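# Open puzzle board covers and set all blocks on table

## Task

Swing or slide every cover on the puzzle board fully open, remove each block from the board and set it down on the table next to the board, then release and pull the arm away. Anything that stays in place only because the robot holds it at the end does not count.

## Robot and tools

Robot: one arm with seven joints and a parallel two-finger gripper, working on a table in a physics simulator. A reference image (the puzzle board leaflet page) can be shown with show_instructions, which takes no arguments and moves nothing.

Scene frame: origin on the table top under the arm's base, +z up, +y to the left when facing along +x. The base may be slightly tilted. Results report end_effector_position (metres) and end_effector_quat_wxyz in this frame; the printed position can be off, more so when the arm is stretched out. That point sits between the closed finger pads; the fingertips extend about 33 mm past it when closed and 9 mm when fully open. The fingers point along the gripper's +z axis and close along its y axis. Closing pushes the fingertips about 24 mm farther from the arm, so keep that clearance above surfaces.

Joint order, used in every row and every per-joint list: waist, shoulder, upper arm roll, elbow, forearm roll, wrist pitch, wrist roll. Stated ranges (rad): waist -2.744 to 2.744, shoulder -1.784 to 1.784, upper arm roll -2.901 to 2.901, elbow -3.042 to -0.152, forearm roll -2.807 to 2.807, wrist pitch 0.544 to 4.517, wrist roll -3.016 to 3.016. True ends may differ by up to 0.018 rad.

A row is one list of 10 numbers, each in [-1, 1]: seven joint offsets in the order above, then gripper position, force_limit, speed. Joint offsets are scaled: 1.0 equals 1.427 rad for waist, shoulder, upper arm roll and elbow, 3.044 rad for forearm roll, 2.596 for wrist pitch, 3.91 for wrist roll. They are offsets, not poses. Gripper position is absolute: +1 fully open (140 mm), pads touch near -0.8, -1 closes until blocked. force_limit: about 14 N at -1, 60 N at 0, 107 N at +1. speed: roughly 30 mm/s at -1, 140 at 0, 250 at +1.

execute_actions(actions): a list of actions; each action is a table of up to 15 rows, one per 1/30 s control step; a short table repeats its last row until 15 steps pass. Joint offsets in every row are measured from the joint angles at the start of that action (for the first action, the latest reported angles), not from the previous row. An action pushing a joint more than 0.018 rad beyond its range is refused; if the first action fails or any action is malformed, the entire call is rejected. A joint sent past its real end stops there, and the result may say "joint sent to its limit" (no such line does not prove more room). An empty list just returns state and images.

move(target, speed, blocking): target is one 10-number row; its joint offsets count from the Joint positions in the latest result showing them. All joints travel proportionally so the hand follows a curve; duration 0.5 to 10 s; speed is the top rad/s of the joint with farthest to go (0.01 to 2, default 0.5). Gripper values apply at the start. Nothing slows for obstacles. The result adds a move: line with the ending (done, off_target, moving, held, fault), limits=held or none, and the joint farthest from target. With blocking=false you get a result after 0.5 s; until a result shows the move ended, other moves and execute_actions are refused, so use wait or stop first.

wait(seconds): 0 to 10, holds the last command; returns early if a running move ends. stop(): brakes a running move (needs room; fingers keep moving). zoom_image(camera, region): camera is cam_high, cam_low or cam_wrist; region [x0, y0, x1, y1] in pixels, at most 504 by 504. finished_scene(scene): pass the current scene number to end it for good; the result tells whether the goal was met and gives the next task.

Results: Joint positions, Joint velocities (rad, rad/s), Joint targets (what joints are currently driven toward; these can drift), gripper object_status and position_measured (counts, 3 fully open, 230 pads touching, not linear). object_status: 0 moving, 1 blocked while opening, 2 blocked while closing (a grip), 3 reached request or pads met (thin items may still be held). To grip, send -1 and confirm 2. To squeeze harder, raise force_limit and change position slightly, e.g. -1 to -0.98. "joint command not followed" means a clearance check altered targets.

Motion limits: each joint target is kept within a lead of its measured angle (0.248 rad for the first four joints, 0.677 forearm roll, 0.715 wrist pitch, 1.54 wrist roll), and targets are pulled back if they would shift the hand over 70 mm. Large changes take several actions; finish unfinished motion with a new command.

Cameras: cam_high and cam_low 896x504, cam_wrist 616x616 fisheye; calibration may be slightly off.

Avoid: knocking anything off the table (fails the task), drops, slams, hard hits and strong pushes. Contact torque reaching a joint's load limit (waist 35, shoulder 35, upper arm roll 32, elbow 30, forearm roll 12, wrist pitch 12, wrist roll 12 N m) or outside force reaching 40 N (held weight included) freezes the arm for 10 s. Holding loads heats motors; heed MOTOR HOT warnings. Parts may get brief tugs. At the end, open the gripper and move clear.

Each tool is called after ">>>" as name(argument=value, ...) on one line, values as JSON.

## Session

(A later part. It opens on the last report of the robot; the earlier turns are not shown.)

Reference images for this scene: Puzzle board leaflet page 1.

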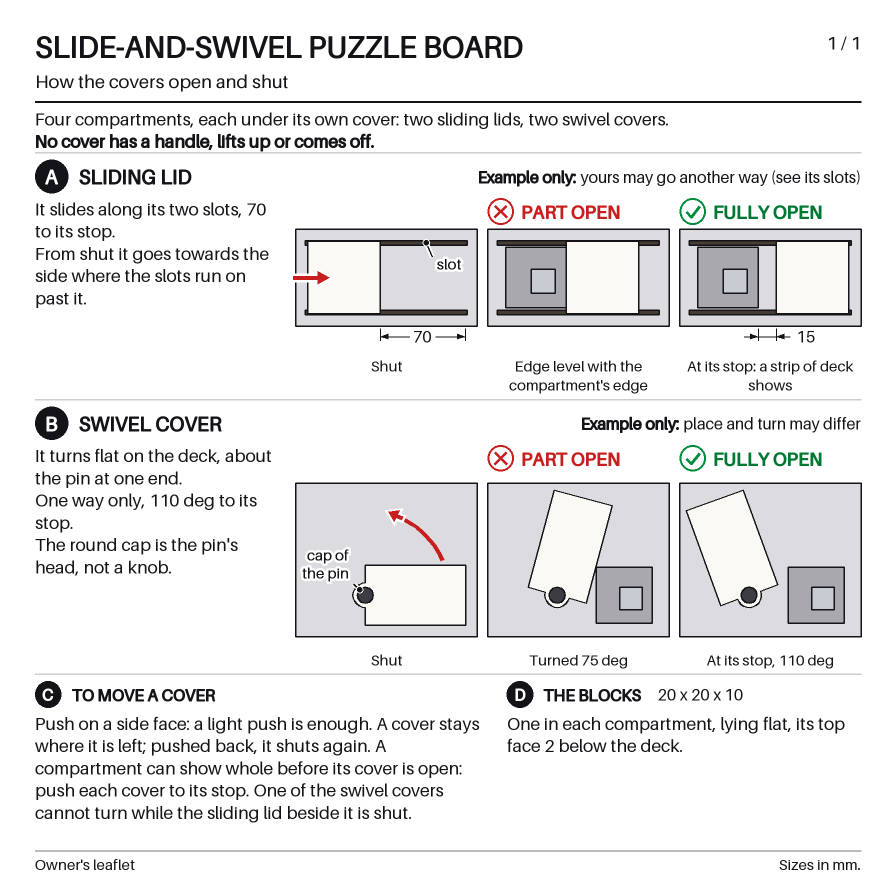

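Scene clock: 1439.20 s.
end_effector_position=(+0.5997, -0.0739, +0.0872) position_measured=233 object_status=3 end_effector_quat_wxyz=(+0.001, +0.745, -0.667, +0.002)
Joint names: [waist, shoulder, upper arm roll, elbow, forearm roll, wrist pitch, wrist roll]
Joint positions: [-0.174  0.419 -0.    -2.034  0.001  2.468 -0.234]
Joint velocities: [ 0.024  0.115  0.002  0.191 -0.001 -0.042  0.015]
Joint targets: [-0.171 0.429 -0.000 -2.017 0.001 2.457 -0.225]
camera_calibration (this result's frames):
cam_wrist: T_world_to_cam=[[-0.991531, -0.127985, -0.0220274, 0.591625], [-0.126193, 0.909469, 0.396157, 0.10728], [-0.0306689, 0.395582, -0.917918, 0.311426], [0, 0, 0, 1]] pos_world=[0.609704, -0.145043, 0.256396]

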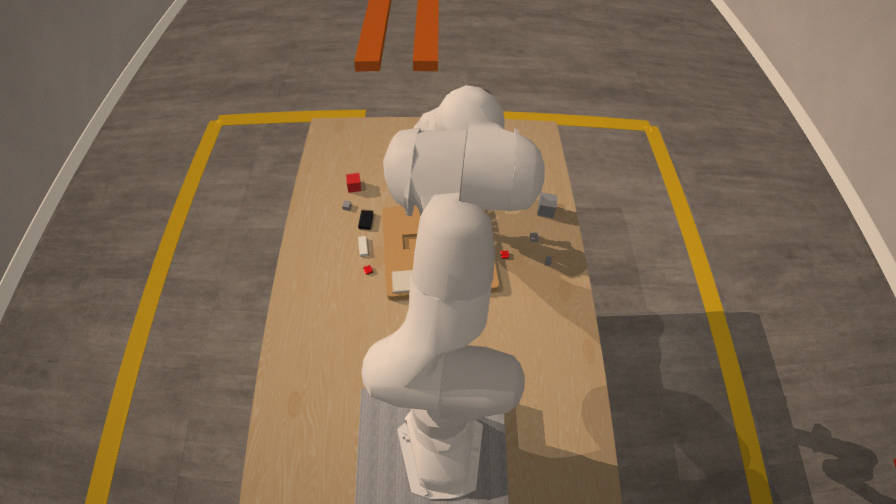

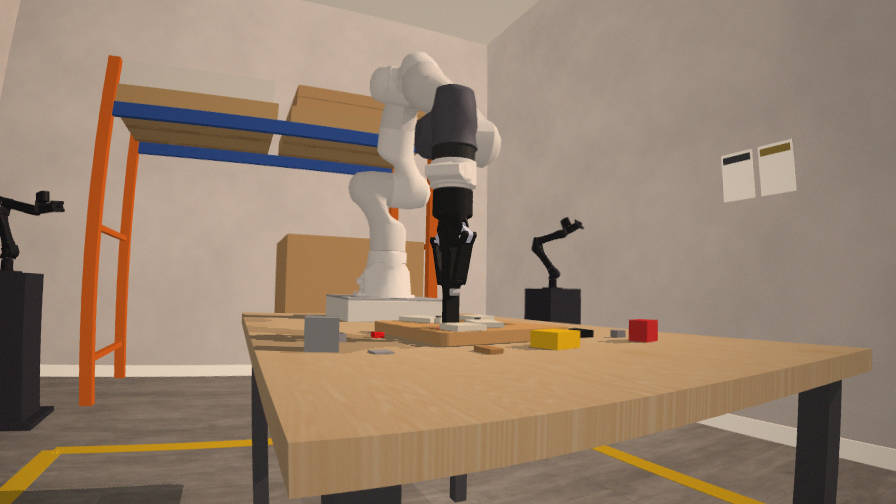

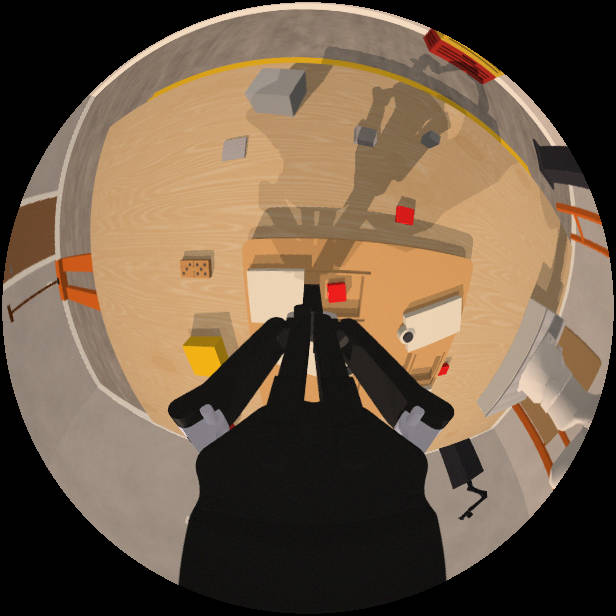

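>>> execute_actions(actions=[])

>>> zoom_image(camera="cam_wrist", region=[294, 255, 378, 339])

>>> zoom_image(camera="cam_wrist", region=[236, 250, 320, 334])

Scene clock: 1444.77 s.
end_effector_position=(+0.6003, -0.0737, +0.0867) position_measured=233 object_status=3 end_effector_quat_wxyz=(+0.004, +0.744, -0.668, -0.001)
Joint names: [waist, shoulder, upper arm roll, elbow, forearm roll, wrist pitch, wrist roll]
Joint positions: [-0.174  0.427 -0.    -2.022  0.001  2.454 -0.23 ]
Joint velocities: [ 0.     0.     0.     0.    -0.    -0.    -0.002]
Joint targets: [-0.171 0.429 -0.000 -2.017 0.001 2.457 -0.225]
camera_calibration (this result's frames):
cam_wrist: T_world_to_cam=[[-0.992218, -0.123698, -0.0142313, 0.592371], [-0.119108, 0.909611, 0.398021, 0.103044], [-0.0362894, 0.396619, -0.917266, 0.314275], [0, 0, 0, 1]] pos_world=[0.61144, -0.145103, 0.25569]

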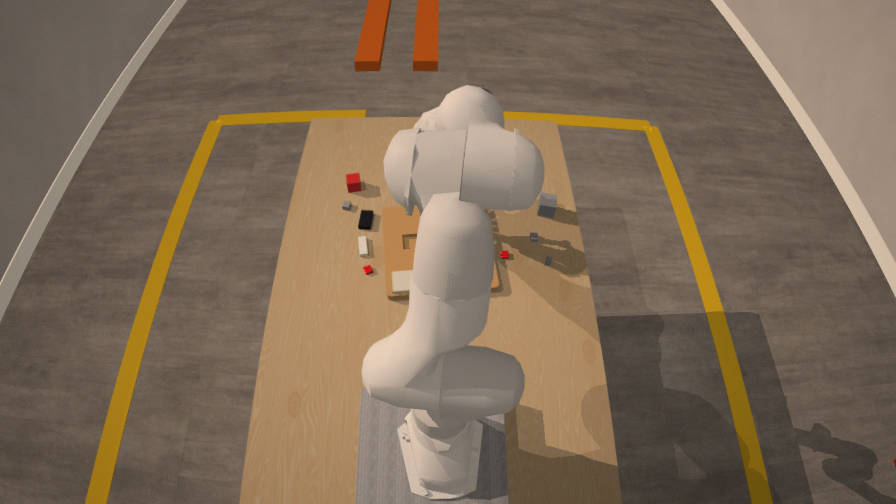

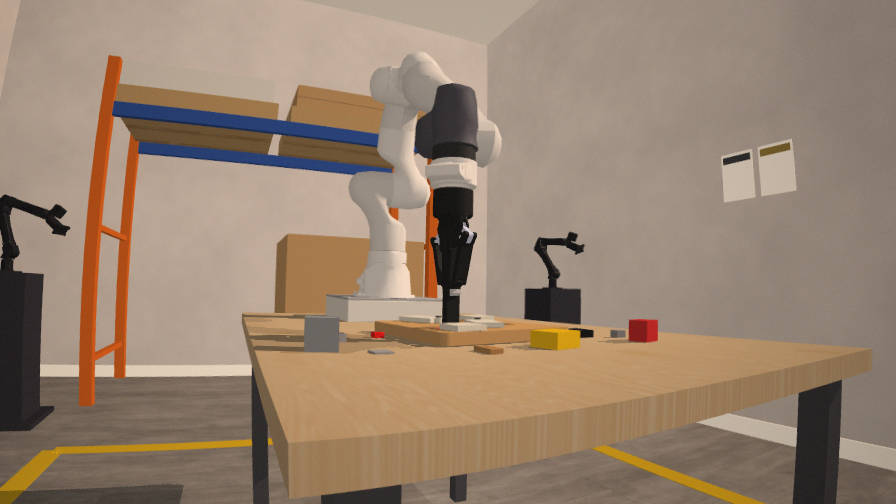

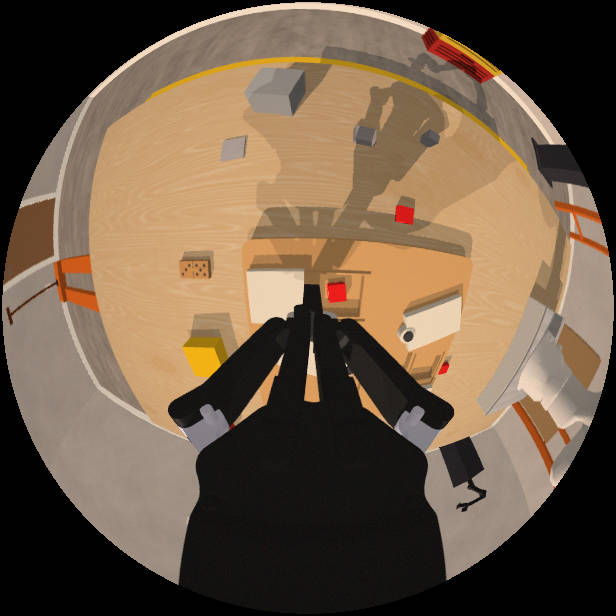

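Region (294, 255, 378, 339) of cam_wrist's 616x616 image, scaled by 6.000, with more detail than that image has.

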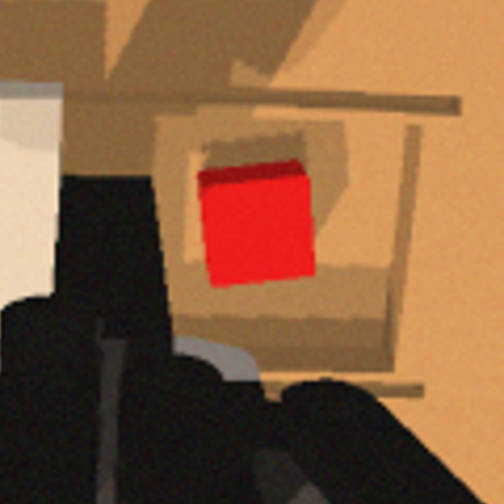

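Region (236, 250, 320, 334) of cam_wrist's 616x616 image, scaled by 6.000, with more detail than that image has.

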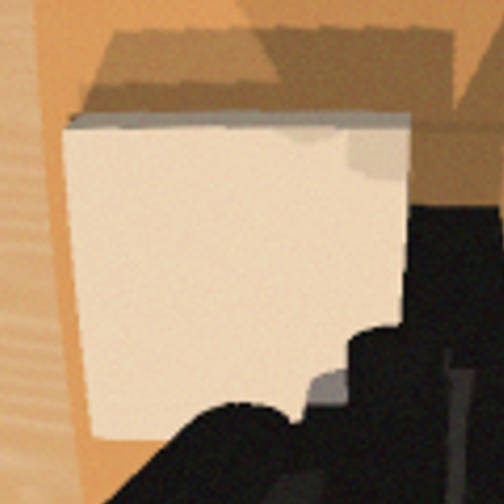

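>>> execute_actions(actions=[[[0.002,-0.0029,0,-0.0039,0,0.0015,0.0005,-1,0,0.5],[0.002,-0.0063,0,-0.0098,0,0.0048,0.0005,-1,0,0.5],[0.0026,-0.0113,0,-0.0187,0,0.009,0.0005,-1,0,0.5],[0.0026,-0.0174,0,-0.0296,0,0.0133,0.0005,-1,0,0.5],[0.0026,-0.0243,0,-0.0418,0,0.0177,0.0005,-1,0,0.5],[0.0026,-0.0314,0,-0.0544,0,0.0219,0.0005,-1,0,0.5],[0.0026,-0.0383,0,-0.0666,0,0.0256,0.0005,-1,0,0.5],[0.0026,-0.0444,0,-0.0776,0,0.0285,0.0005,-0.47,0,0.5],[0.0026,-0.0494,0,-0.0865,0,0.0305,0.0005,-0.47,0,0.5],[0.0026,-0.0528,0,-0.0924,0,0.0311,0.0005,-0.47,0,0.5],[0.0026,-0.054,0,-0.0945,0,0.0303,0.0005,-0.47,0,0.5],[0.0026,-0.054,0,-0.0945,0,0.029,0.0005,-0.47,0,0.5],[0.0026,-0.054,0,-0.0945,0,0.0281,0.0005,-0.47,0,0.5],[0.0026,-0.054,0,-0.0945,0,0.0275,0.0005,-0.47,0,0.5],[0.0026,-0.054,0,-0.0945,0,0.0265,0.0005,-0.47,0,0.5]]])

Scene clock: 1505.33 s.
end_effector_position=(+0.5690, -0.0691, +0.0847) position_measured=188 object_status=0 end_effector_quat_wxyz=(+0.002, +0.744, -0.668, +0.001)
Joint names: [waist, shoulder, upper arm roll, elbow, forearm roll, wrist pitch, wrist roll]
Joint positions: [-0.173  0.354 -0.    -2.15   0.001  2.515 -0.23 ]
Joint velocities: [ 0.    -0.025  0.001 -0.044  0.     0.021 -0.002]
Joint targets: [-0.170 0.350 -0.000 -2.156 0.001 2.523 -0.228]
camera_calibration (this result's frames):
cam_wrist: T_world_to_cam=[[-0.991982, -0.125022, -0.0184901, 0.561911], [-0.122047, 0.909668, 0.396999, 0.0976702], [-0.0328136, 0.396073, -0.917633, 0.307481], [0, 0, 0, 1]] pos_world=[0.579416, -0.140381, 0.25377]

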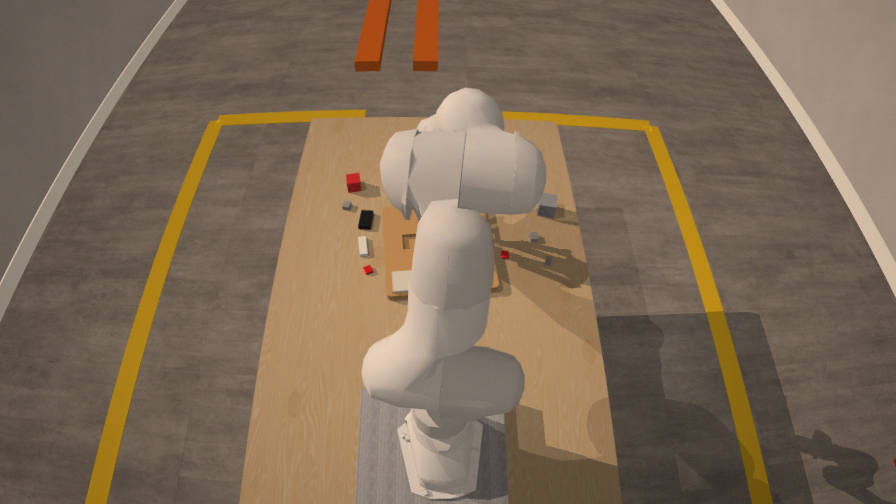

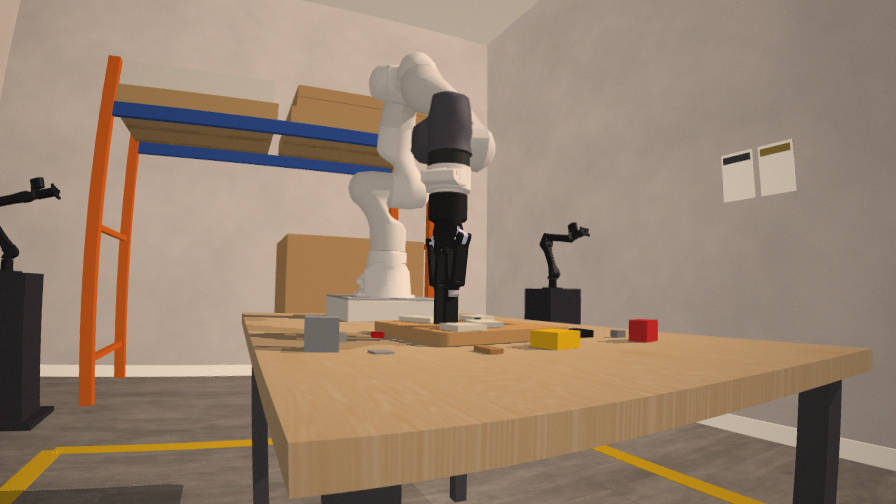

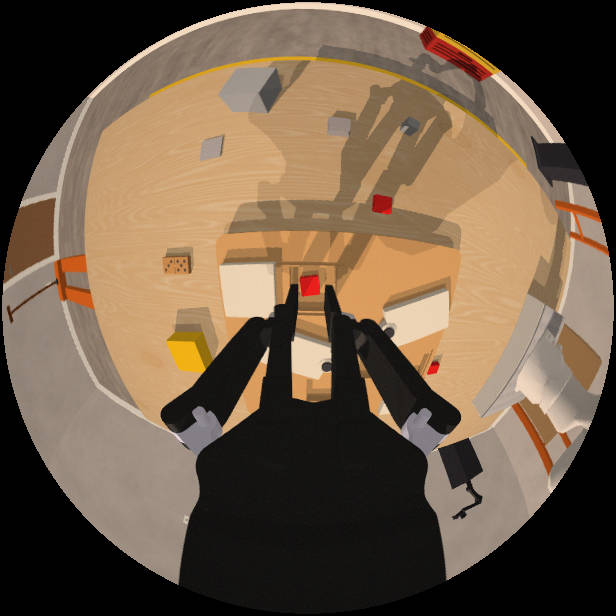

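>>> execute_actions(actions=[])

>>> zoom_image(camera="cam_wrist", region=[270, 250, 354, 334])

Scene clock: 1507.90 s.
end_effector_position=(+0.5690, -0.0690, +0.0849) position_measured=188 object_status=3 end_effector_quat_wxyz=(+0.002, +0.744, -0.668, +0.002)
Joint names: [waist, shoulder, upper arm roll, elbow, forearm roll, wrist pitch, wrist roll]
Joint positions: [-0.173  0.352 -0.    -2.154  0.001  2.519 -0.23 ]
Joint velocities: [ 0.001  0.    -0.001 -0.     0.001  0.     0.001]
Joint targets: [-0.170 0.350 -0.000 -2.156 0.001 2.523 -0.228]
camera_calibration (this result's frames):
cam_wrist: T_world_to_cam=[[-0.991914, -0.125138, -0.0211682, 0.562112], [-0.123236, 0.909787, 0.396358, 0.0982686], [-0.0303409, 0.395762, -0.917852, 0.306261], [0, 0, 0, 1]] pos_world=[0.578969, -0.140268, 0.254051]

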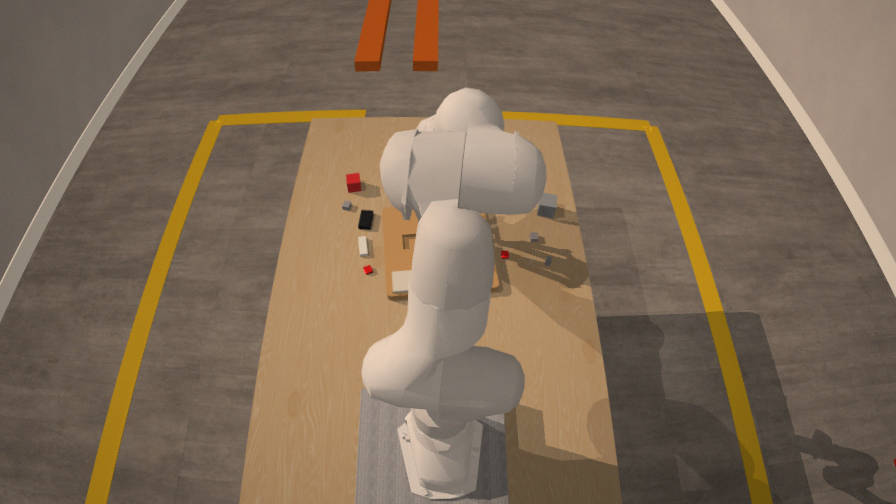

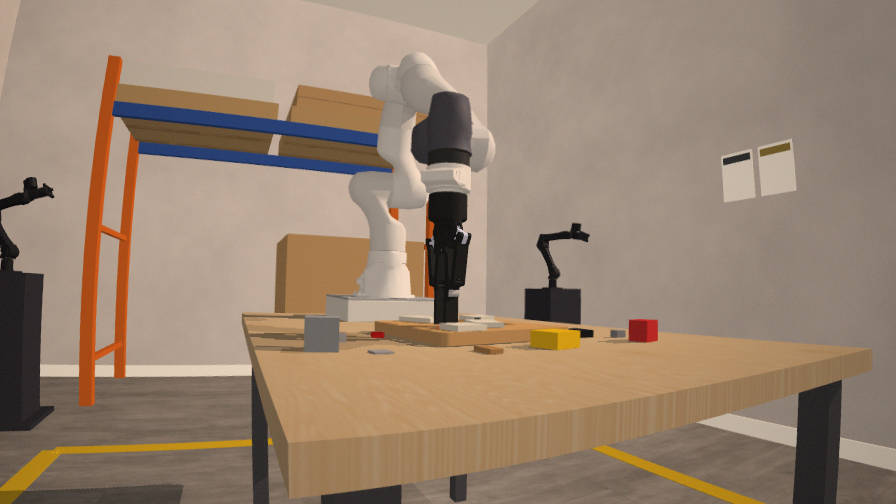

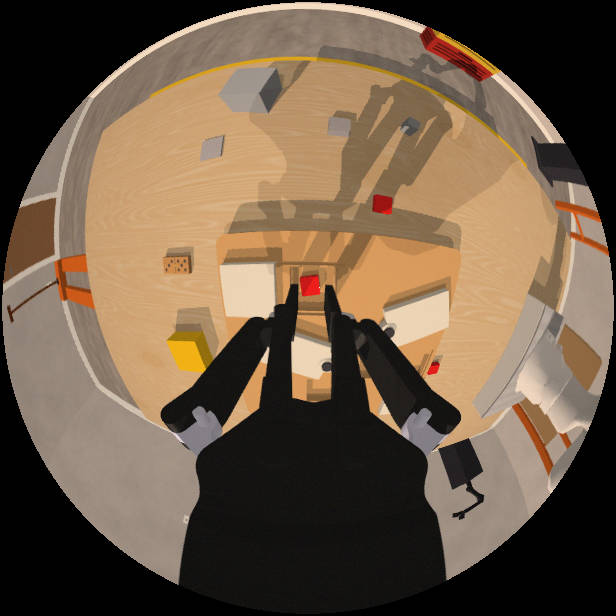

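Region (270, 250, 354, 334) of cam_wrist's 616x616 image, scaled by 6.000, with more detail than that image has.

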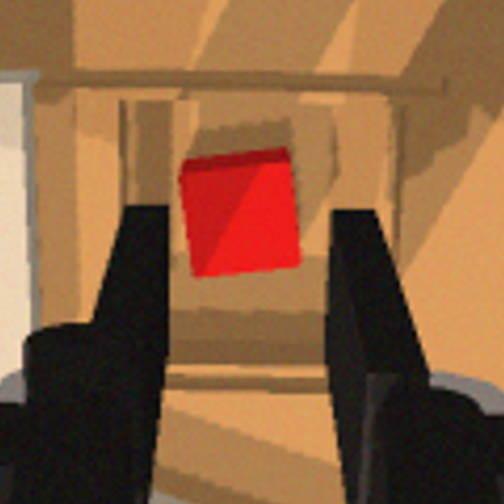

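>>> execute_actions(actions=[[[0.001,0.0025,0,-0.001,0,0.0019,0,-0.482,0,-0.4],[0.001,0.0037,0,-0.001,0,0.003,0,-0.482,0,-0.4],[0.001,0.0052,0,-0.001,0,0.0044,0,-0.482,0,-0.4],[0.001,0.0068,0,-0.001,0,0.0054,0,-0.482,0,-0.4],[0.001,0.0084,0,-0.001,0,0.0066,0,-0.482,0,-0.4],[0.001,0.01,0,-0.001,0,0.0077,0,-0.482,0,-0.4],[0.001,0.0116,0,-0.001,0,0.0086,0,-0.482,0,-0.4],[0.001,0.0132,0,-0.001,0,0.0096,0,-0.482,0,-0.4],[0.001,0.0149,0,-0.001,0,0.0105,0,-0.482,0,-0.4],[0.001,0.0165,0,-0.001,0,0.0116,0,-0.482,0,-0.4],[0.001,0.0181,0,-0.001,0,0.0125,0,-0.482,0,-0.4],[0.001,0.0196,0,-0.001,0,0.0132,0,-0.482,0,-0.4],[0.001,0.0209,0,-0.001,0,0.0139,0,-0.482,0,-0.4],[0.001,0.0214,0,-0.001,0,0.0137,0,-0.482,0,-0.4],[0.001,0.0214,0,-0.001,0,0.0124,0,-0.482,0,-0.4]]])

>>> zoom_image(camera="cam_wrist", region=[270, 250, 354, 334])

Scene clock: 1528.47 s.
end_effector_position=(+0.5683, -0.0690, +0.0721) position_measured=190 object_status=3 end_effector_quat_wxyz=(+0.002, +0.744, -0.668, +0.001)
Joint names: [waist, shoulder, upper arm roll, elbow, forearm roll, wrist pitch, wrist roll]
Joint positions: [-0.172  0.379 -0.    -2.154  0.001  2.544 -0.23 ]
Joint velocities: [ 0.001  0.041 -0.001  0.    -0.     0.018 -0.001]
Joint targets: [-0.171 0.383 -0.000 -2.155 0.001 2.551 -0.230]
camera_calibration (this result's frames):
cam_wrist: T_world_to_cam=[[-0.991946, -0.125158, -0.0194386, 0.561054], [-0.122557, 0.909707, 0.396753, 0.102825], [-0.0319735, 0.39594, -0.91772, 0.295376], [0, 0, 0, 1]] pos_world=[0.578582, -0.140271, 0.241183]

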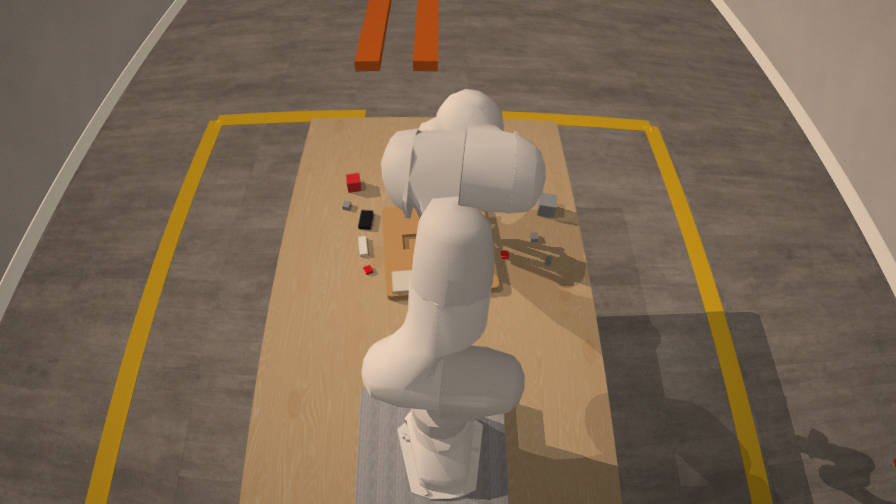

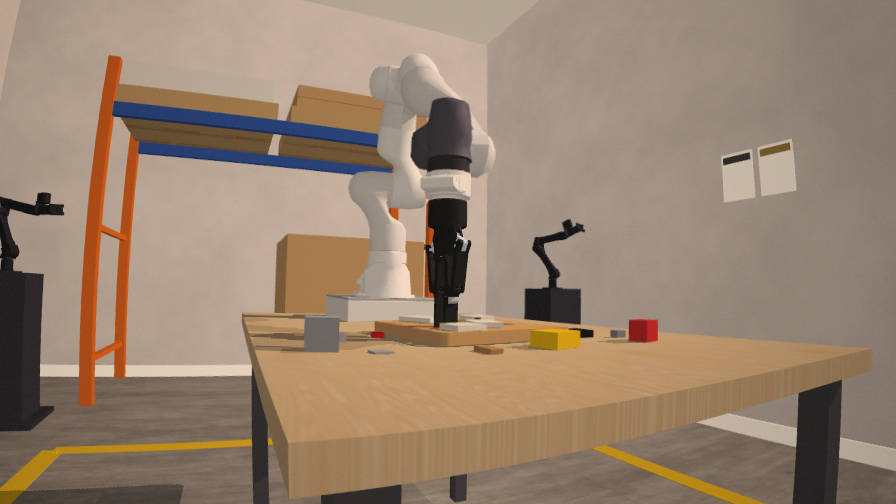

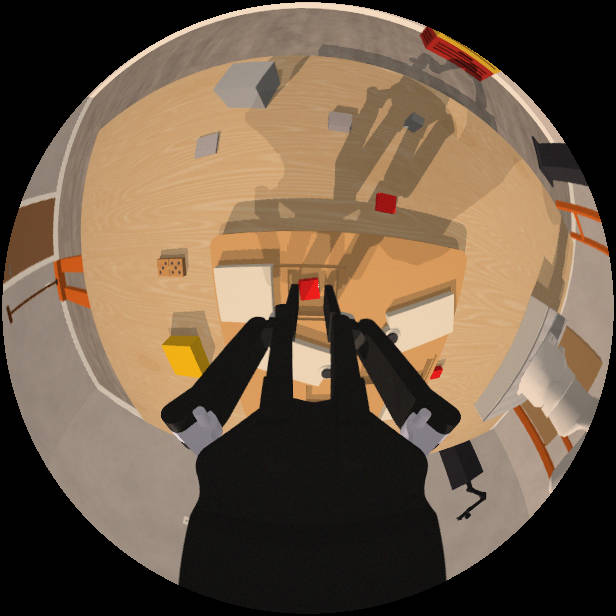

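Region (270, 250, 354, 334) of cam_wrist's 616x616 image, scaled by 6.000, with more detail than that image has.

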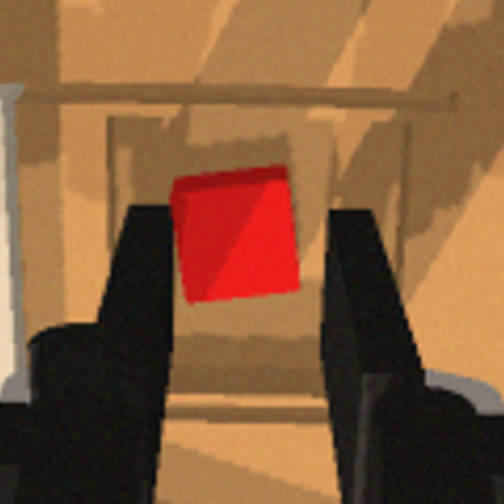

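>>> execute_actions(actions=[[[0,0.0028,0,0,0,0.0027,0,-1,0,-0.4],[0,0.0028,0,0,0,0.0027,0,-1,0,-0.4],[0,0.0028,0,0,0,0.0027,0,-1,0,-0.4],[0,0.0028,0,0,0,0.0027,0,-1,0,-0.4],[0,0.002,0,0,0,0.002,0,-1,0,-0.4],[0,0.0005,0,0,0,0.0005,0,-1,0,-0.4],[0,-0.0018,0,0,0,-0.0014,0,-1,0,-0.4],[0,-0.0045,0,0,0,-0.004,0,-1,0,-0.4],[0,-0.0085,0,0,0,-0.0076,0,-1,0,-0.4],[0,-0.0132,0,0,0,-0.0114,0,-1,0,-0.4],[0,-0.0181,0,0,0,-0.015,0,-1,0,-0.4],[0,-0.0228,0,0,0,-0.0181,0,-1,0,-0.4],[0,-0.0268,0,0,0,-0.0203,0,-1,0,-0.4],[0,-0.0296,0,0,0,-0.0213,0,-1,0,-0.4],[0,-0.0306,0,0,0,-0.0182,0,-1,0,-0.4]]])

>>> zoom_image(camera="cam_wrist", region=[270, 250, 354, 334])

Scene clock: 1552.60 s.
end_effector_position=(+0.5690, -0.0690, +0.0879) position_measured=207 object_status=2 end_effector_quat_wxyz=(+0.002, +0.744, -0.668, +0.002)
Joint names: [waist, shoulder, upper arm roll, elbow, forearm roll, wrist pitch, wrist roll]
Joint positions: [-0.172  0.346 -0.    -2.154  0.001  2.513 -0.23 ]
Joint velocities: [ 0.001 -0.154 -0.     0.001 -0.001 -0.068  0.002]
Joint targets: [-0.172 0.335 -0.000 -2.154 0.001 2.496 -0.230]
camera_calibration (this result's frames):
cam_wrist: T_world_to_cam=[[-0.991905, -0.125184, -0.0212908, 0.56218], [-0.123327, 0.909785, 0.396334, 0.0971117], [-0.0302446, 0.395752, -0.917859, 0.3089], [0, 0, 0, 1]] pos_world=[0.578948, -0.140223, 0.257008]

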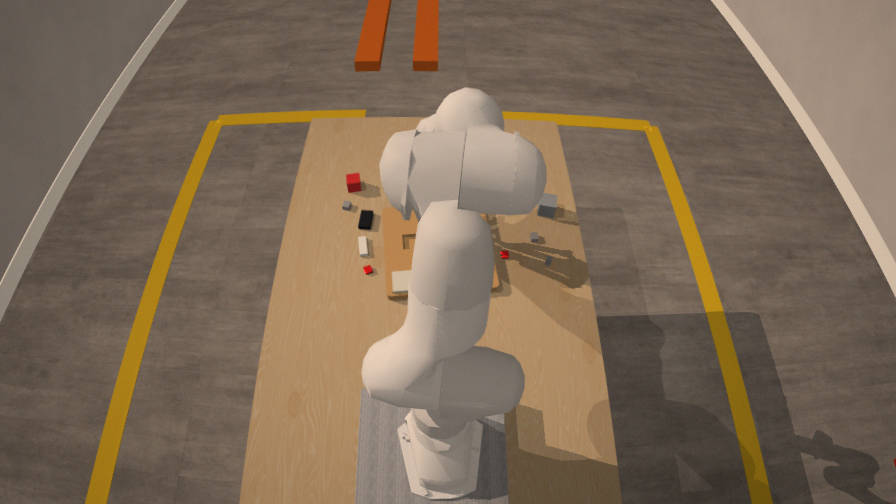

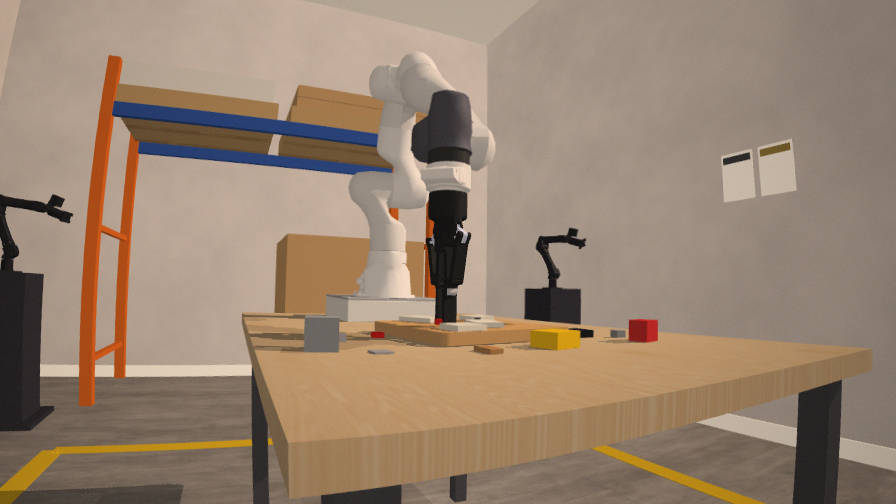

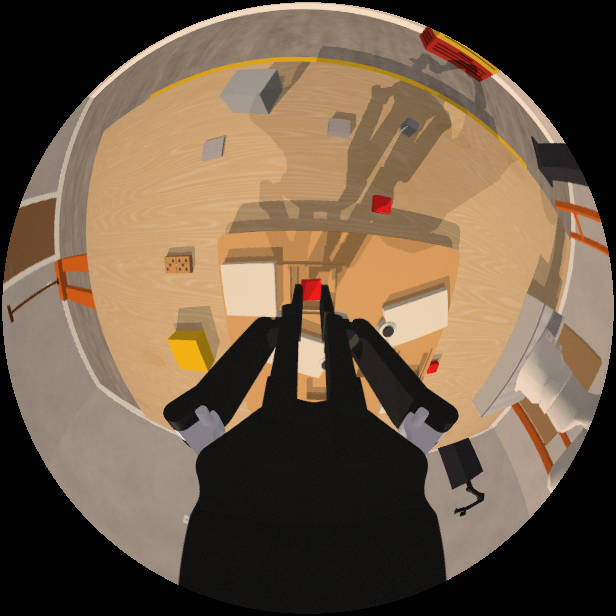

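Region (270, 250, 354, 334) of cam_wrist's 616x616 image, scaled by 6.000, with more detail than that image has.

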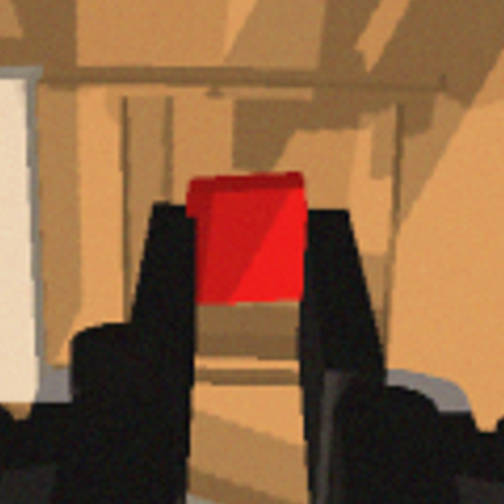

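>>> execute_actions(actions=[[[-0.0038,-0.005,0,0.0022,0,-0.0058,0,-1,0,-0.4],[-0.0095,-0.0035,0,0.0036,0,-0.0058,0,-1,0,-0.4],[-0.0181,-0.0018,0,0.0055,0,-0.0058,0,-1,0,-0.4],[-0.0292,-0.0002,0,0.0081,0,-0.0058,0,-1,0,-0.4],[-0.0418,0.0016,0,0.0111,0,-0.0058,0,-1,0,-0.4],[-0.0554,0.0036,0,0.0142,0,-0.0058,0,-1,0,-0.4],[-0.0694,0.006,0,0.0175,0,-0.0058,0,-1,0,-0.4],[-0.083,0.0086,0,0.0207,0,-0.0058,0,-1,0,-0.4],[-0.0957,0.0115,0,0.0236,0,-0.0058,0,-1,0,-0.4],[-0.1067,0.0143,0,0.0262,0,-0.0058,0,-1,0,-0.4],[-0.1153,0.017,0.0005,0.0282,0,-0.0055,0,-1,0,-0.4],[-0.1211,0.0192,0.001,0.0295,0,-0.005,0,-1,0,-0.4],[-0.1231,0.021,0.001,0.03,0,-0.005,0,-1,0,-0.4],[-0.1231,0.0219,0.001,0.03,0,-0.005,0,-1,0,-0.4],[-0.1231,0.0222,0.001,0.03,0,-0.005,0,-1,0,-0.4]]])

Scene clock: 1568.87 s.
end_effector_position=(+0.5583, -0.1698, +0.0879) position_measured=207 object_status=2 end_effector_quat_wxyz=(+0.003, +0.683, -0.730, +0.004)
Joint names: [waist, shoulder, upper arm roll, elbow, forearm roll, wrist pitch, wrist roll]
Joint positions: [-0.343  0.371 -0.004 -2.115  0.001  2.5   -0.23 ]
Joint velocities: [-0.14   0.066 -0.016  0.018 -0.    -0.    -0.002]
Joint targets: [-0.348 0.378 0.001 -2.111 0.001 2.500 -0.230]
camera_calibration (this result's frames):
cam_wrist: T_world_to_cam=[[-0.998582, 0.0482651, -0.0224765, 0.5723], [0.0355628, 0.918823, 0.393064, 0.100617], [0.0396232, 0.391707, -0.919236, 0.308891], [0, 0, 0, 1]] pos_world=[0.555671, -0.241066, 0.257258]

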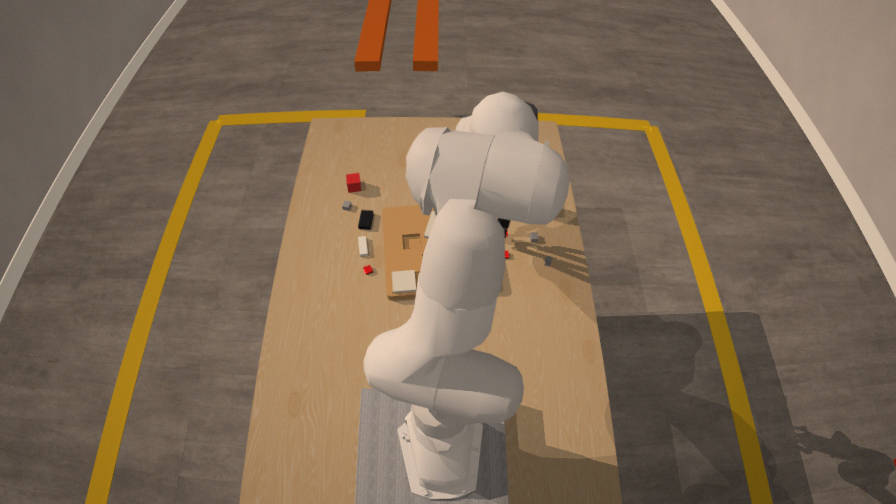

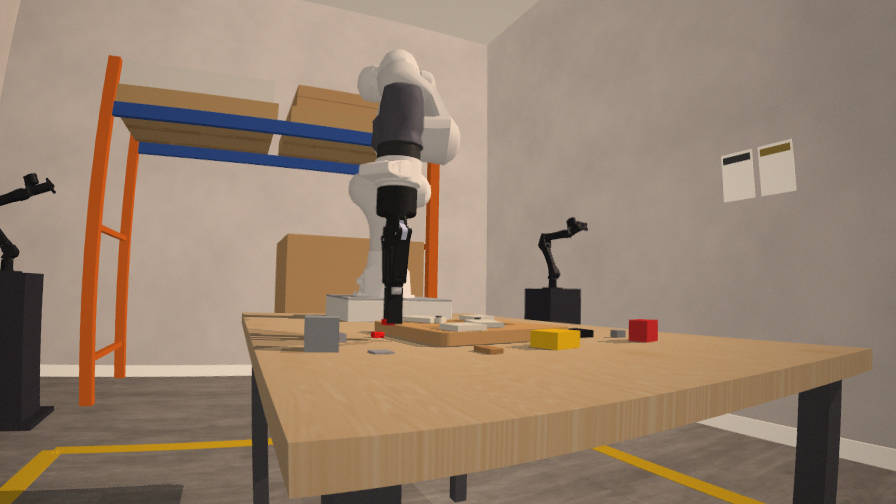

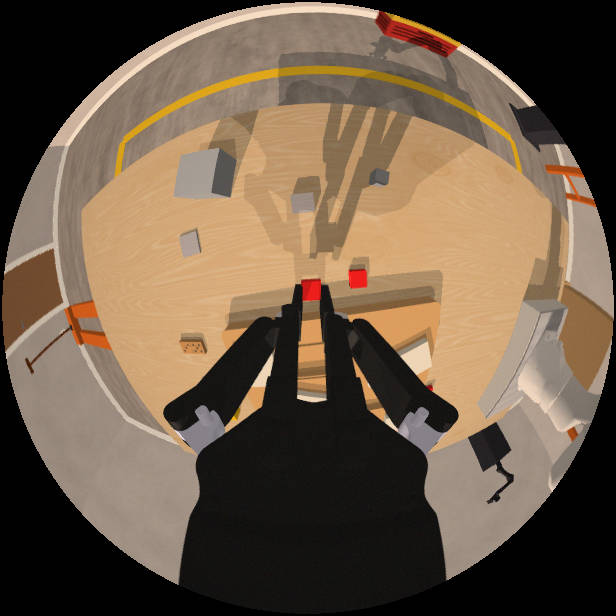

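>>> execute_actions(actions=[])

>>> zoom_image(camera="cam_wrist", region=[250, 250, 376, 350])

Scene clock: 1574.53 s.
end_effector_position=(+0.5576, -0.1702, +0.0858) position_measured=207 object_status=2 end_effector_quat_wxyz=(+0.003, +0.683, -0.731, +0.002)
Joint names: [waist, shoulder, upper arm roll, elbow, forearm roll, wrist pitch, wrist roll]
Joint positions: [-0.348  0.376 -0.001 -2.114  0.001  2.5   -0.23 ]
Joint velocities: [ 0.001  0.     0.    -0.001 -0.    -0.001  0.001]
Joint targets: [-0.348 0.378 0.001 -2.111 0.001 2.500 -0.230]
camera_calibration (this result's frames):
cam_wrist: T_world_to_cam=[[-0.998553, 0.0500206, -0.0197369, 0.571573], [0.0381823, 0.91799, 0.39476, 0.100136], [0.0378644, 0.393435, -0.918572, 0.308393], [0, 0, 0, 1]] pos_world=[0.555245, -0.241847, 0.255033]

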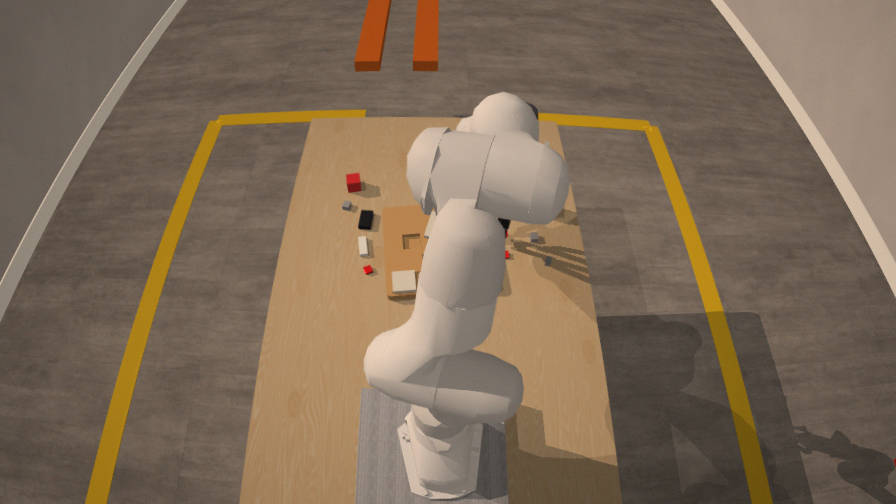

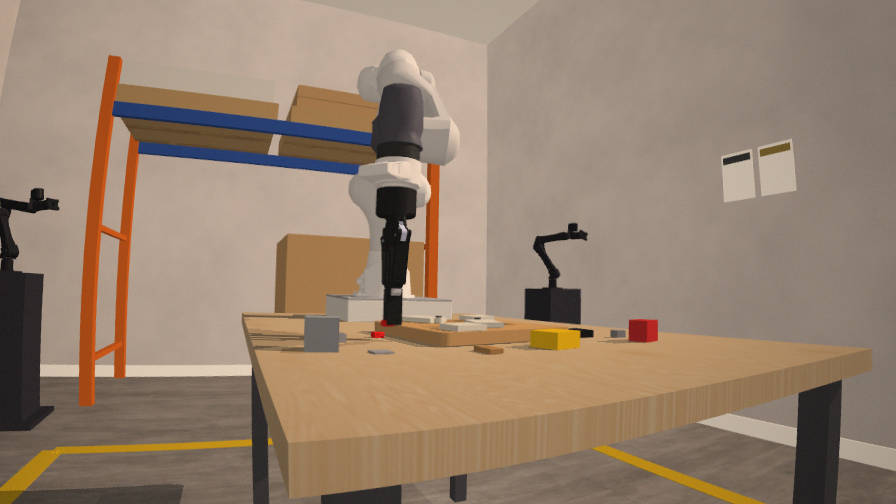

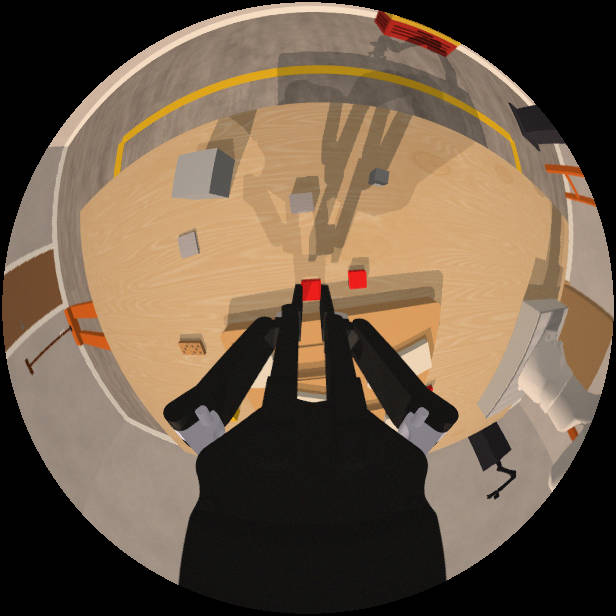

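Region (250, 250, 376, 350) of cam_wrist's 616x616 image, scaled by 4.000, with more detail than that image has; it fills the top 400 rows of this view, and the rest is white.

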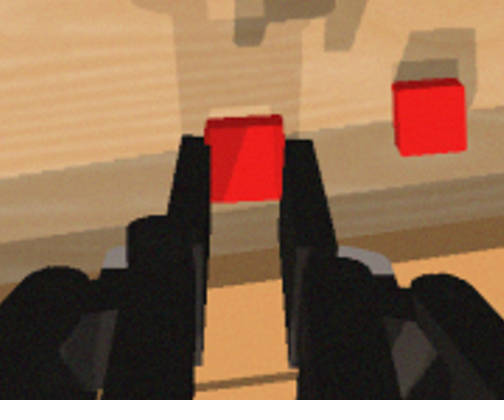

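>>> execute_actions(actions=[[[0,0.0029,0,0.001,0,0.0028,0,-1,0,-0.4],[0,0.0052,0,0.001,0,0.0049,0,-1,0,-0.4],[0,0.009,0,0.001,0,0.0086,0,-1,0,-0.4],[0,0.0137,0,0.001,0,0.0124,0,-1,0,-0.4],[0,0.0186,0,0.001,0,0.0161,0,-1,0,-0.4],[0,0.0236,0,0.001,0,0.0197,0,-1,0,-0.4],[0,0.0282,0,0.001,0,0.0226,0,-1,0,-0.4],[0,0.0321,0,0.001,0,0.0246,0,-1,0,-0.4],[0,0.0348,0,0.001,0,0.0254,0,-1,0,-0.4],[0,0.0365,0,0.001,0,0.0257,0,-1,0,-0.4],[0,0.0376,0,0.001,0,0.0255,0,-1,0,-0.4],[0,0.0384,0,0.001,0,0.0251,0,-1,0,-0.4],[0,0.0391,0,0.001,0,0.025,0,-1,0,-0.4],[0,0.0397,0,0.001,0,0.0247,0,-1,0,-0.4],[0,0.0402,0,0.001,0,0.023,0,-1,0,-0.4]]])

Scene clock: 1589.03 s.
end_effector_position=(+0.5569, -0.1702, +0.0593) position_measured=207 object_status=2 end_effector_quat_wxyz=(+0.003, +0.683, -0.731, +0.002)
Joint names: [waist, shoulder, upper arm roll, elbow, forearm roll, wrist pitch, wrist roll]
Joint positions: [-0.348  0.43  -0.001 -2.113  0.001  2.553 -0.23 ]
Joint velocities: [ 0.001  0.021 -0.001 -0.001 -0.001  0.031 -0.   ]
Joint targets: [-0.348 0.433 -0.001 -2.112 0.001 2.560 -0.230]
camera_calibration (this result's frames):
cam_wrist: T_world_to_cam=[[-0.99857, 0.0499962, -0.0189161, 0.570337], [0.0384769, 0.917912, 0.394915, 0.110409], [0.0371076, 0.393622, -0.918523, 0.28456], [0, 0, 0, 1]] pos_world=[0.554714, -0.241869, 0.228561]

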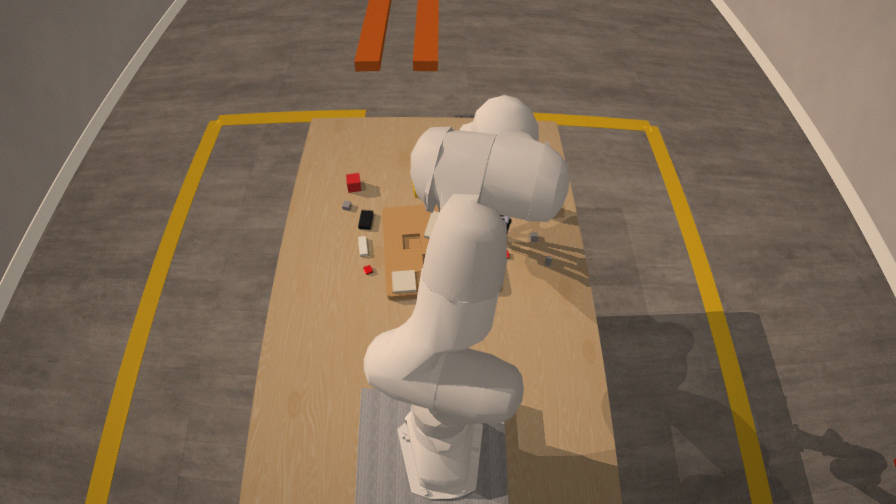

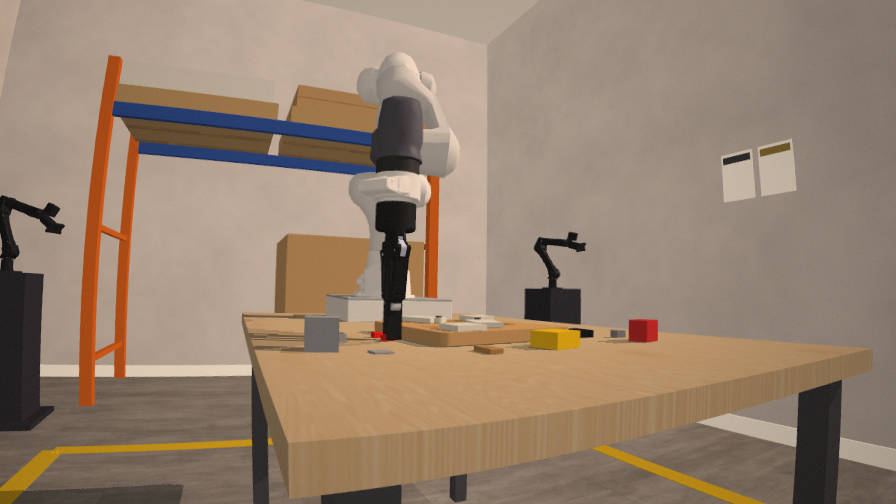

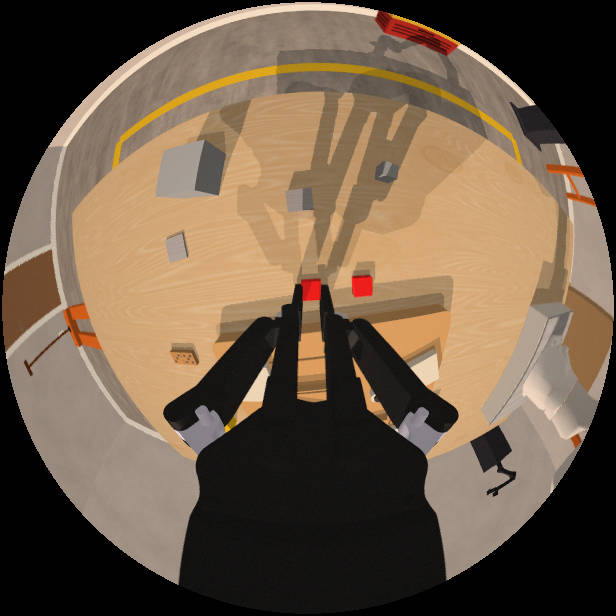

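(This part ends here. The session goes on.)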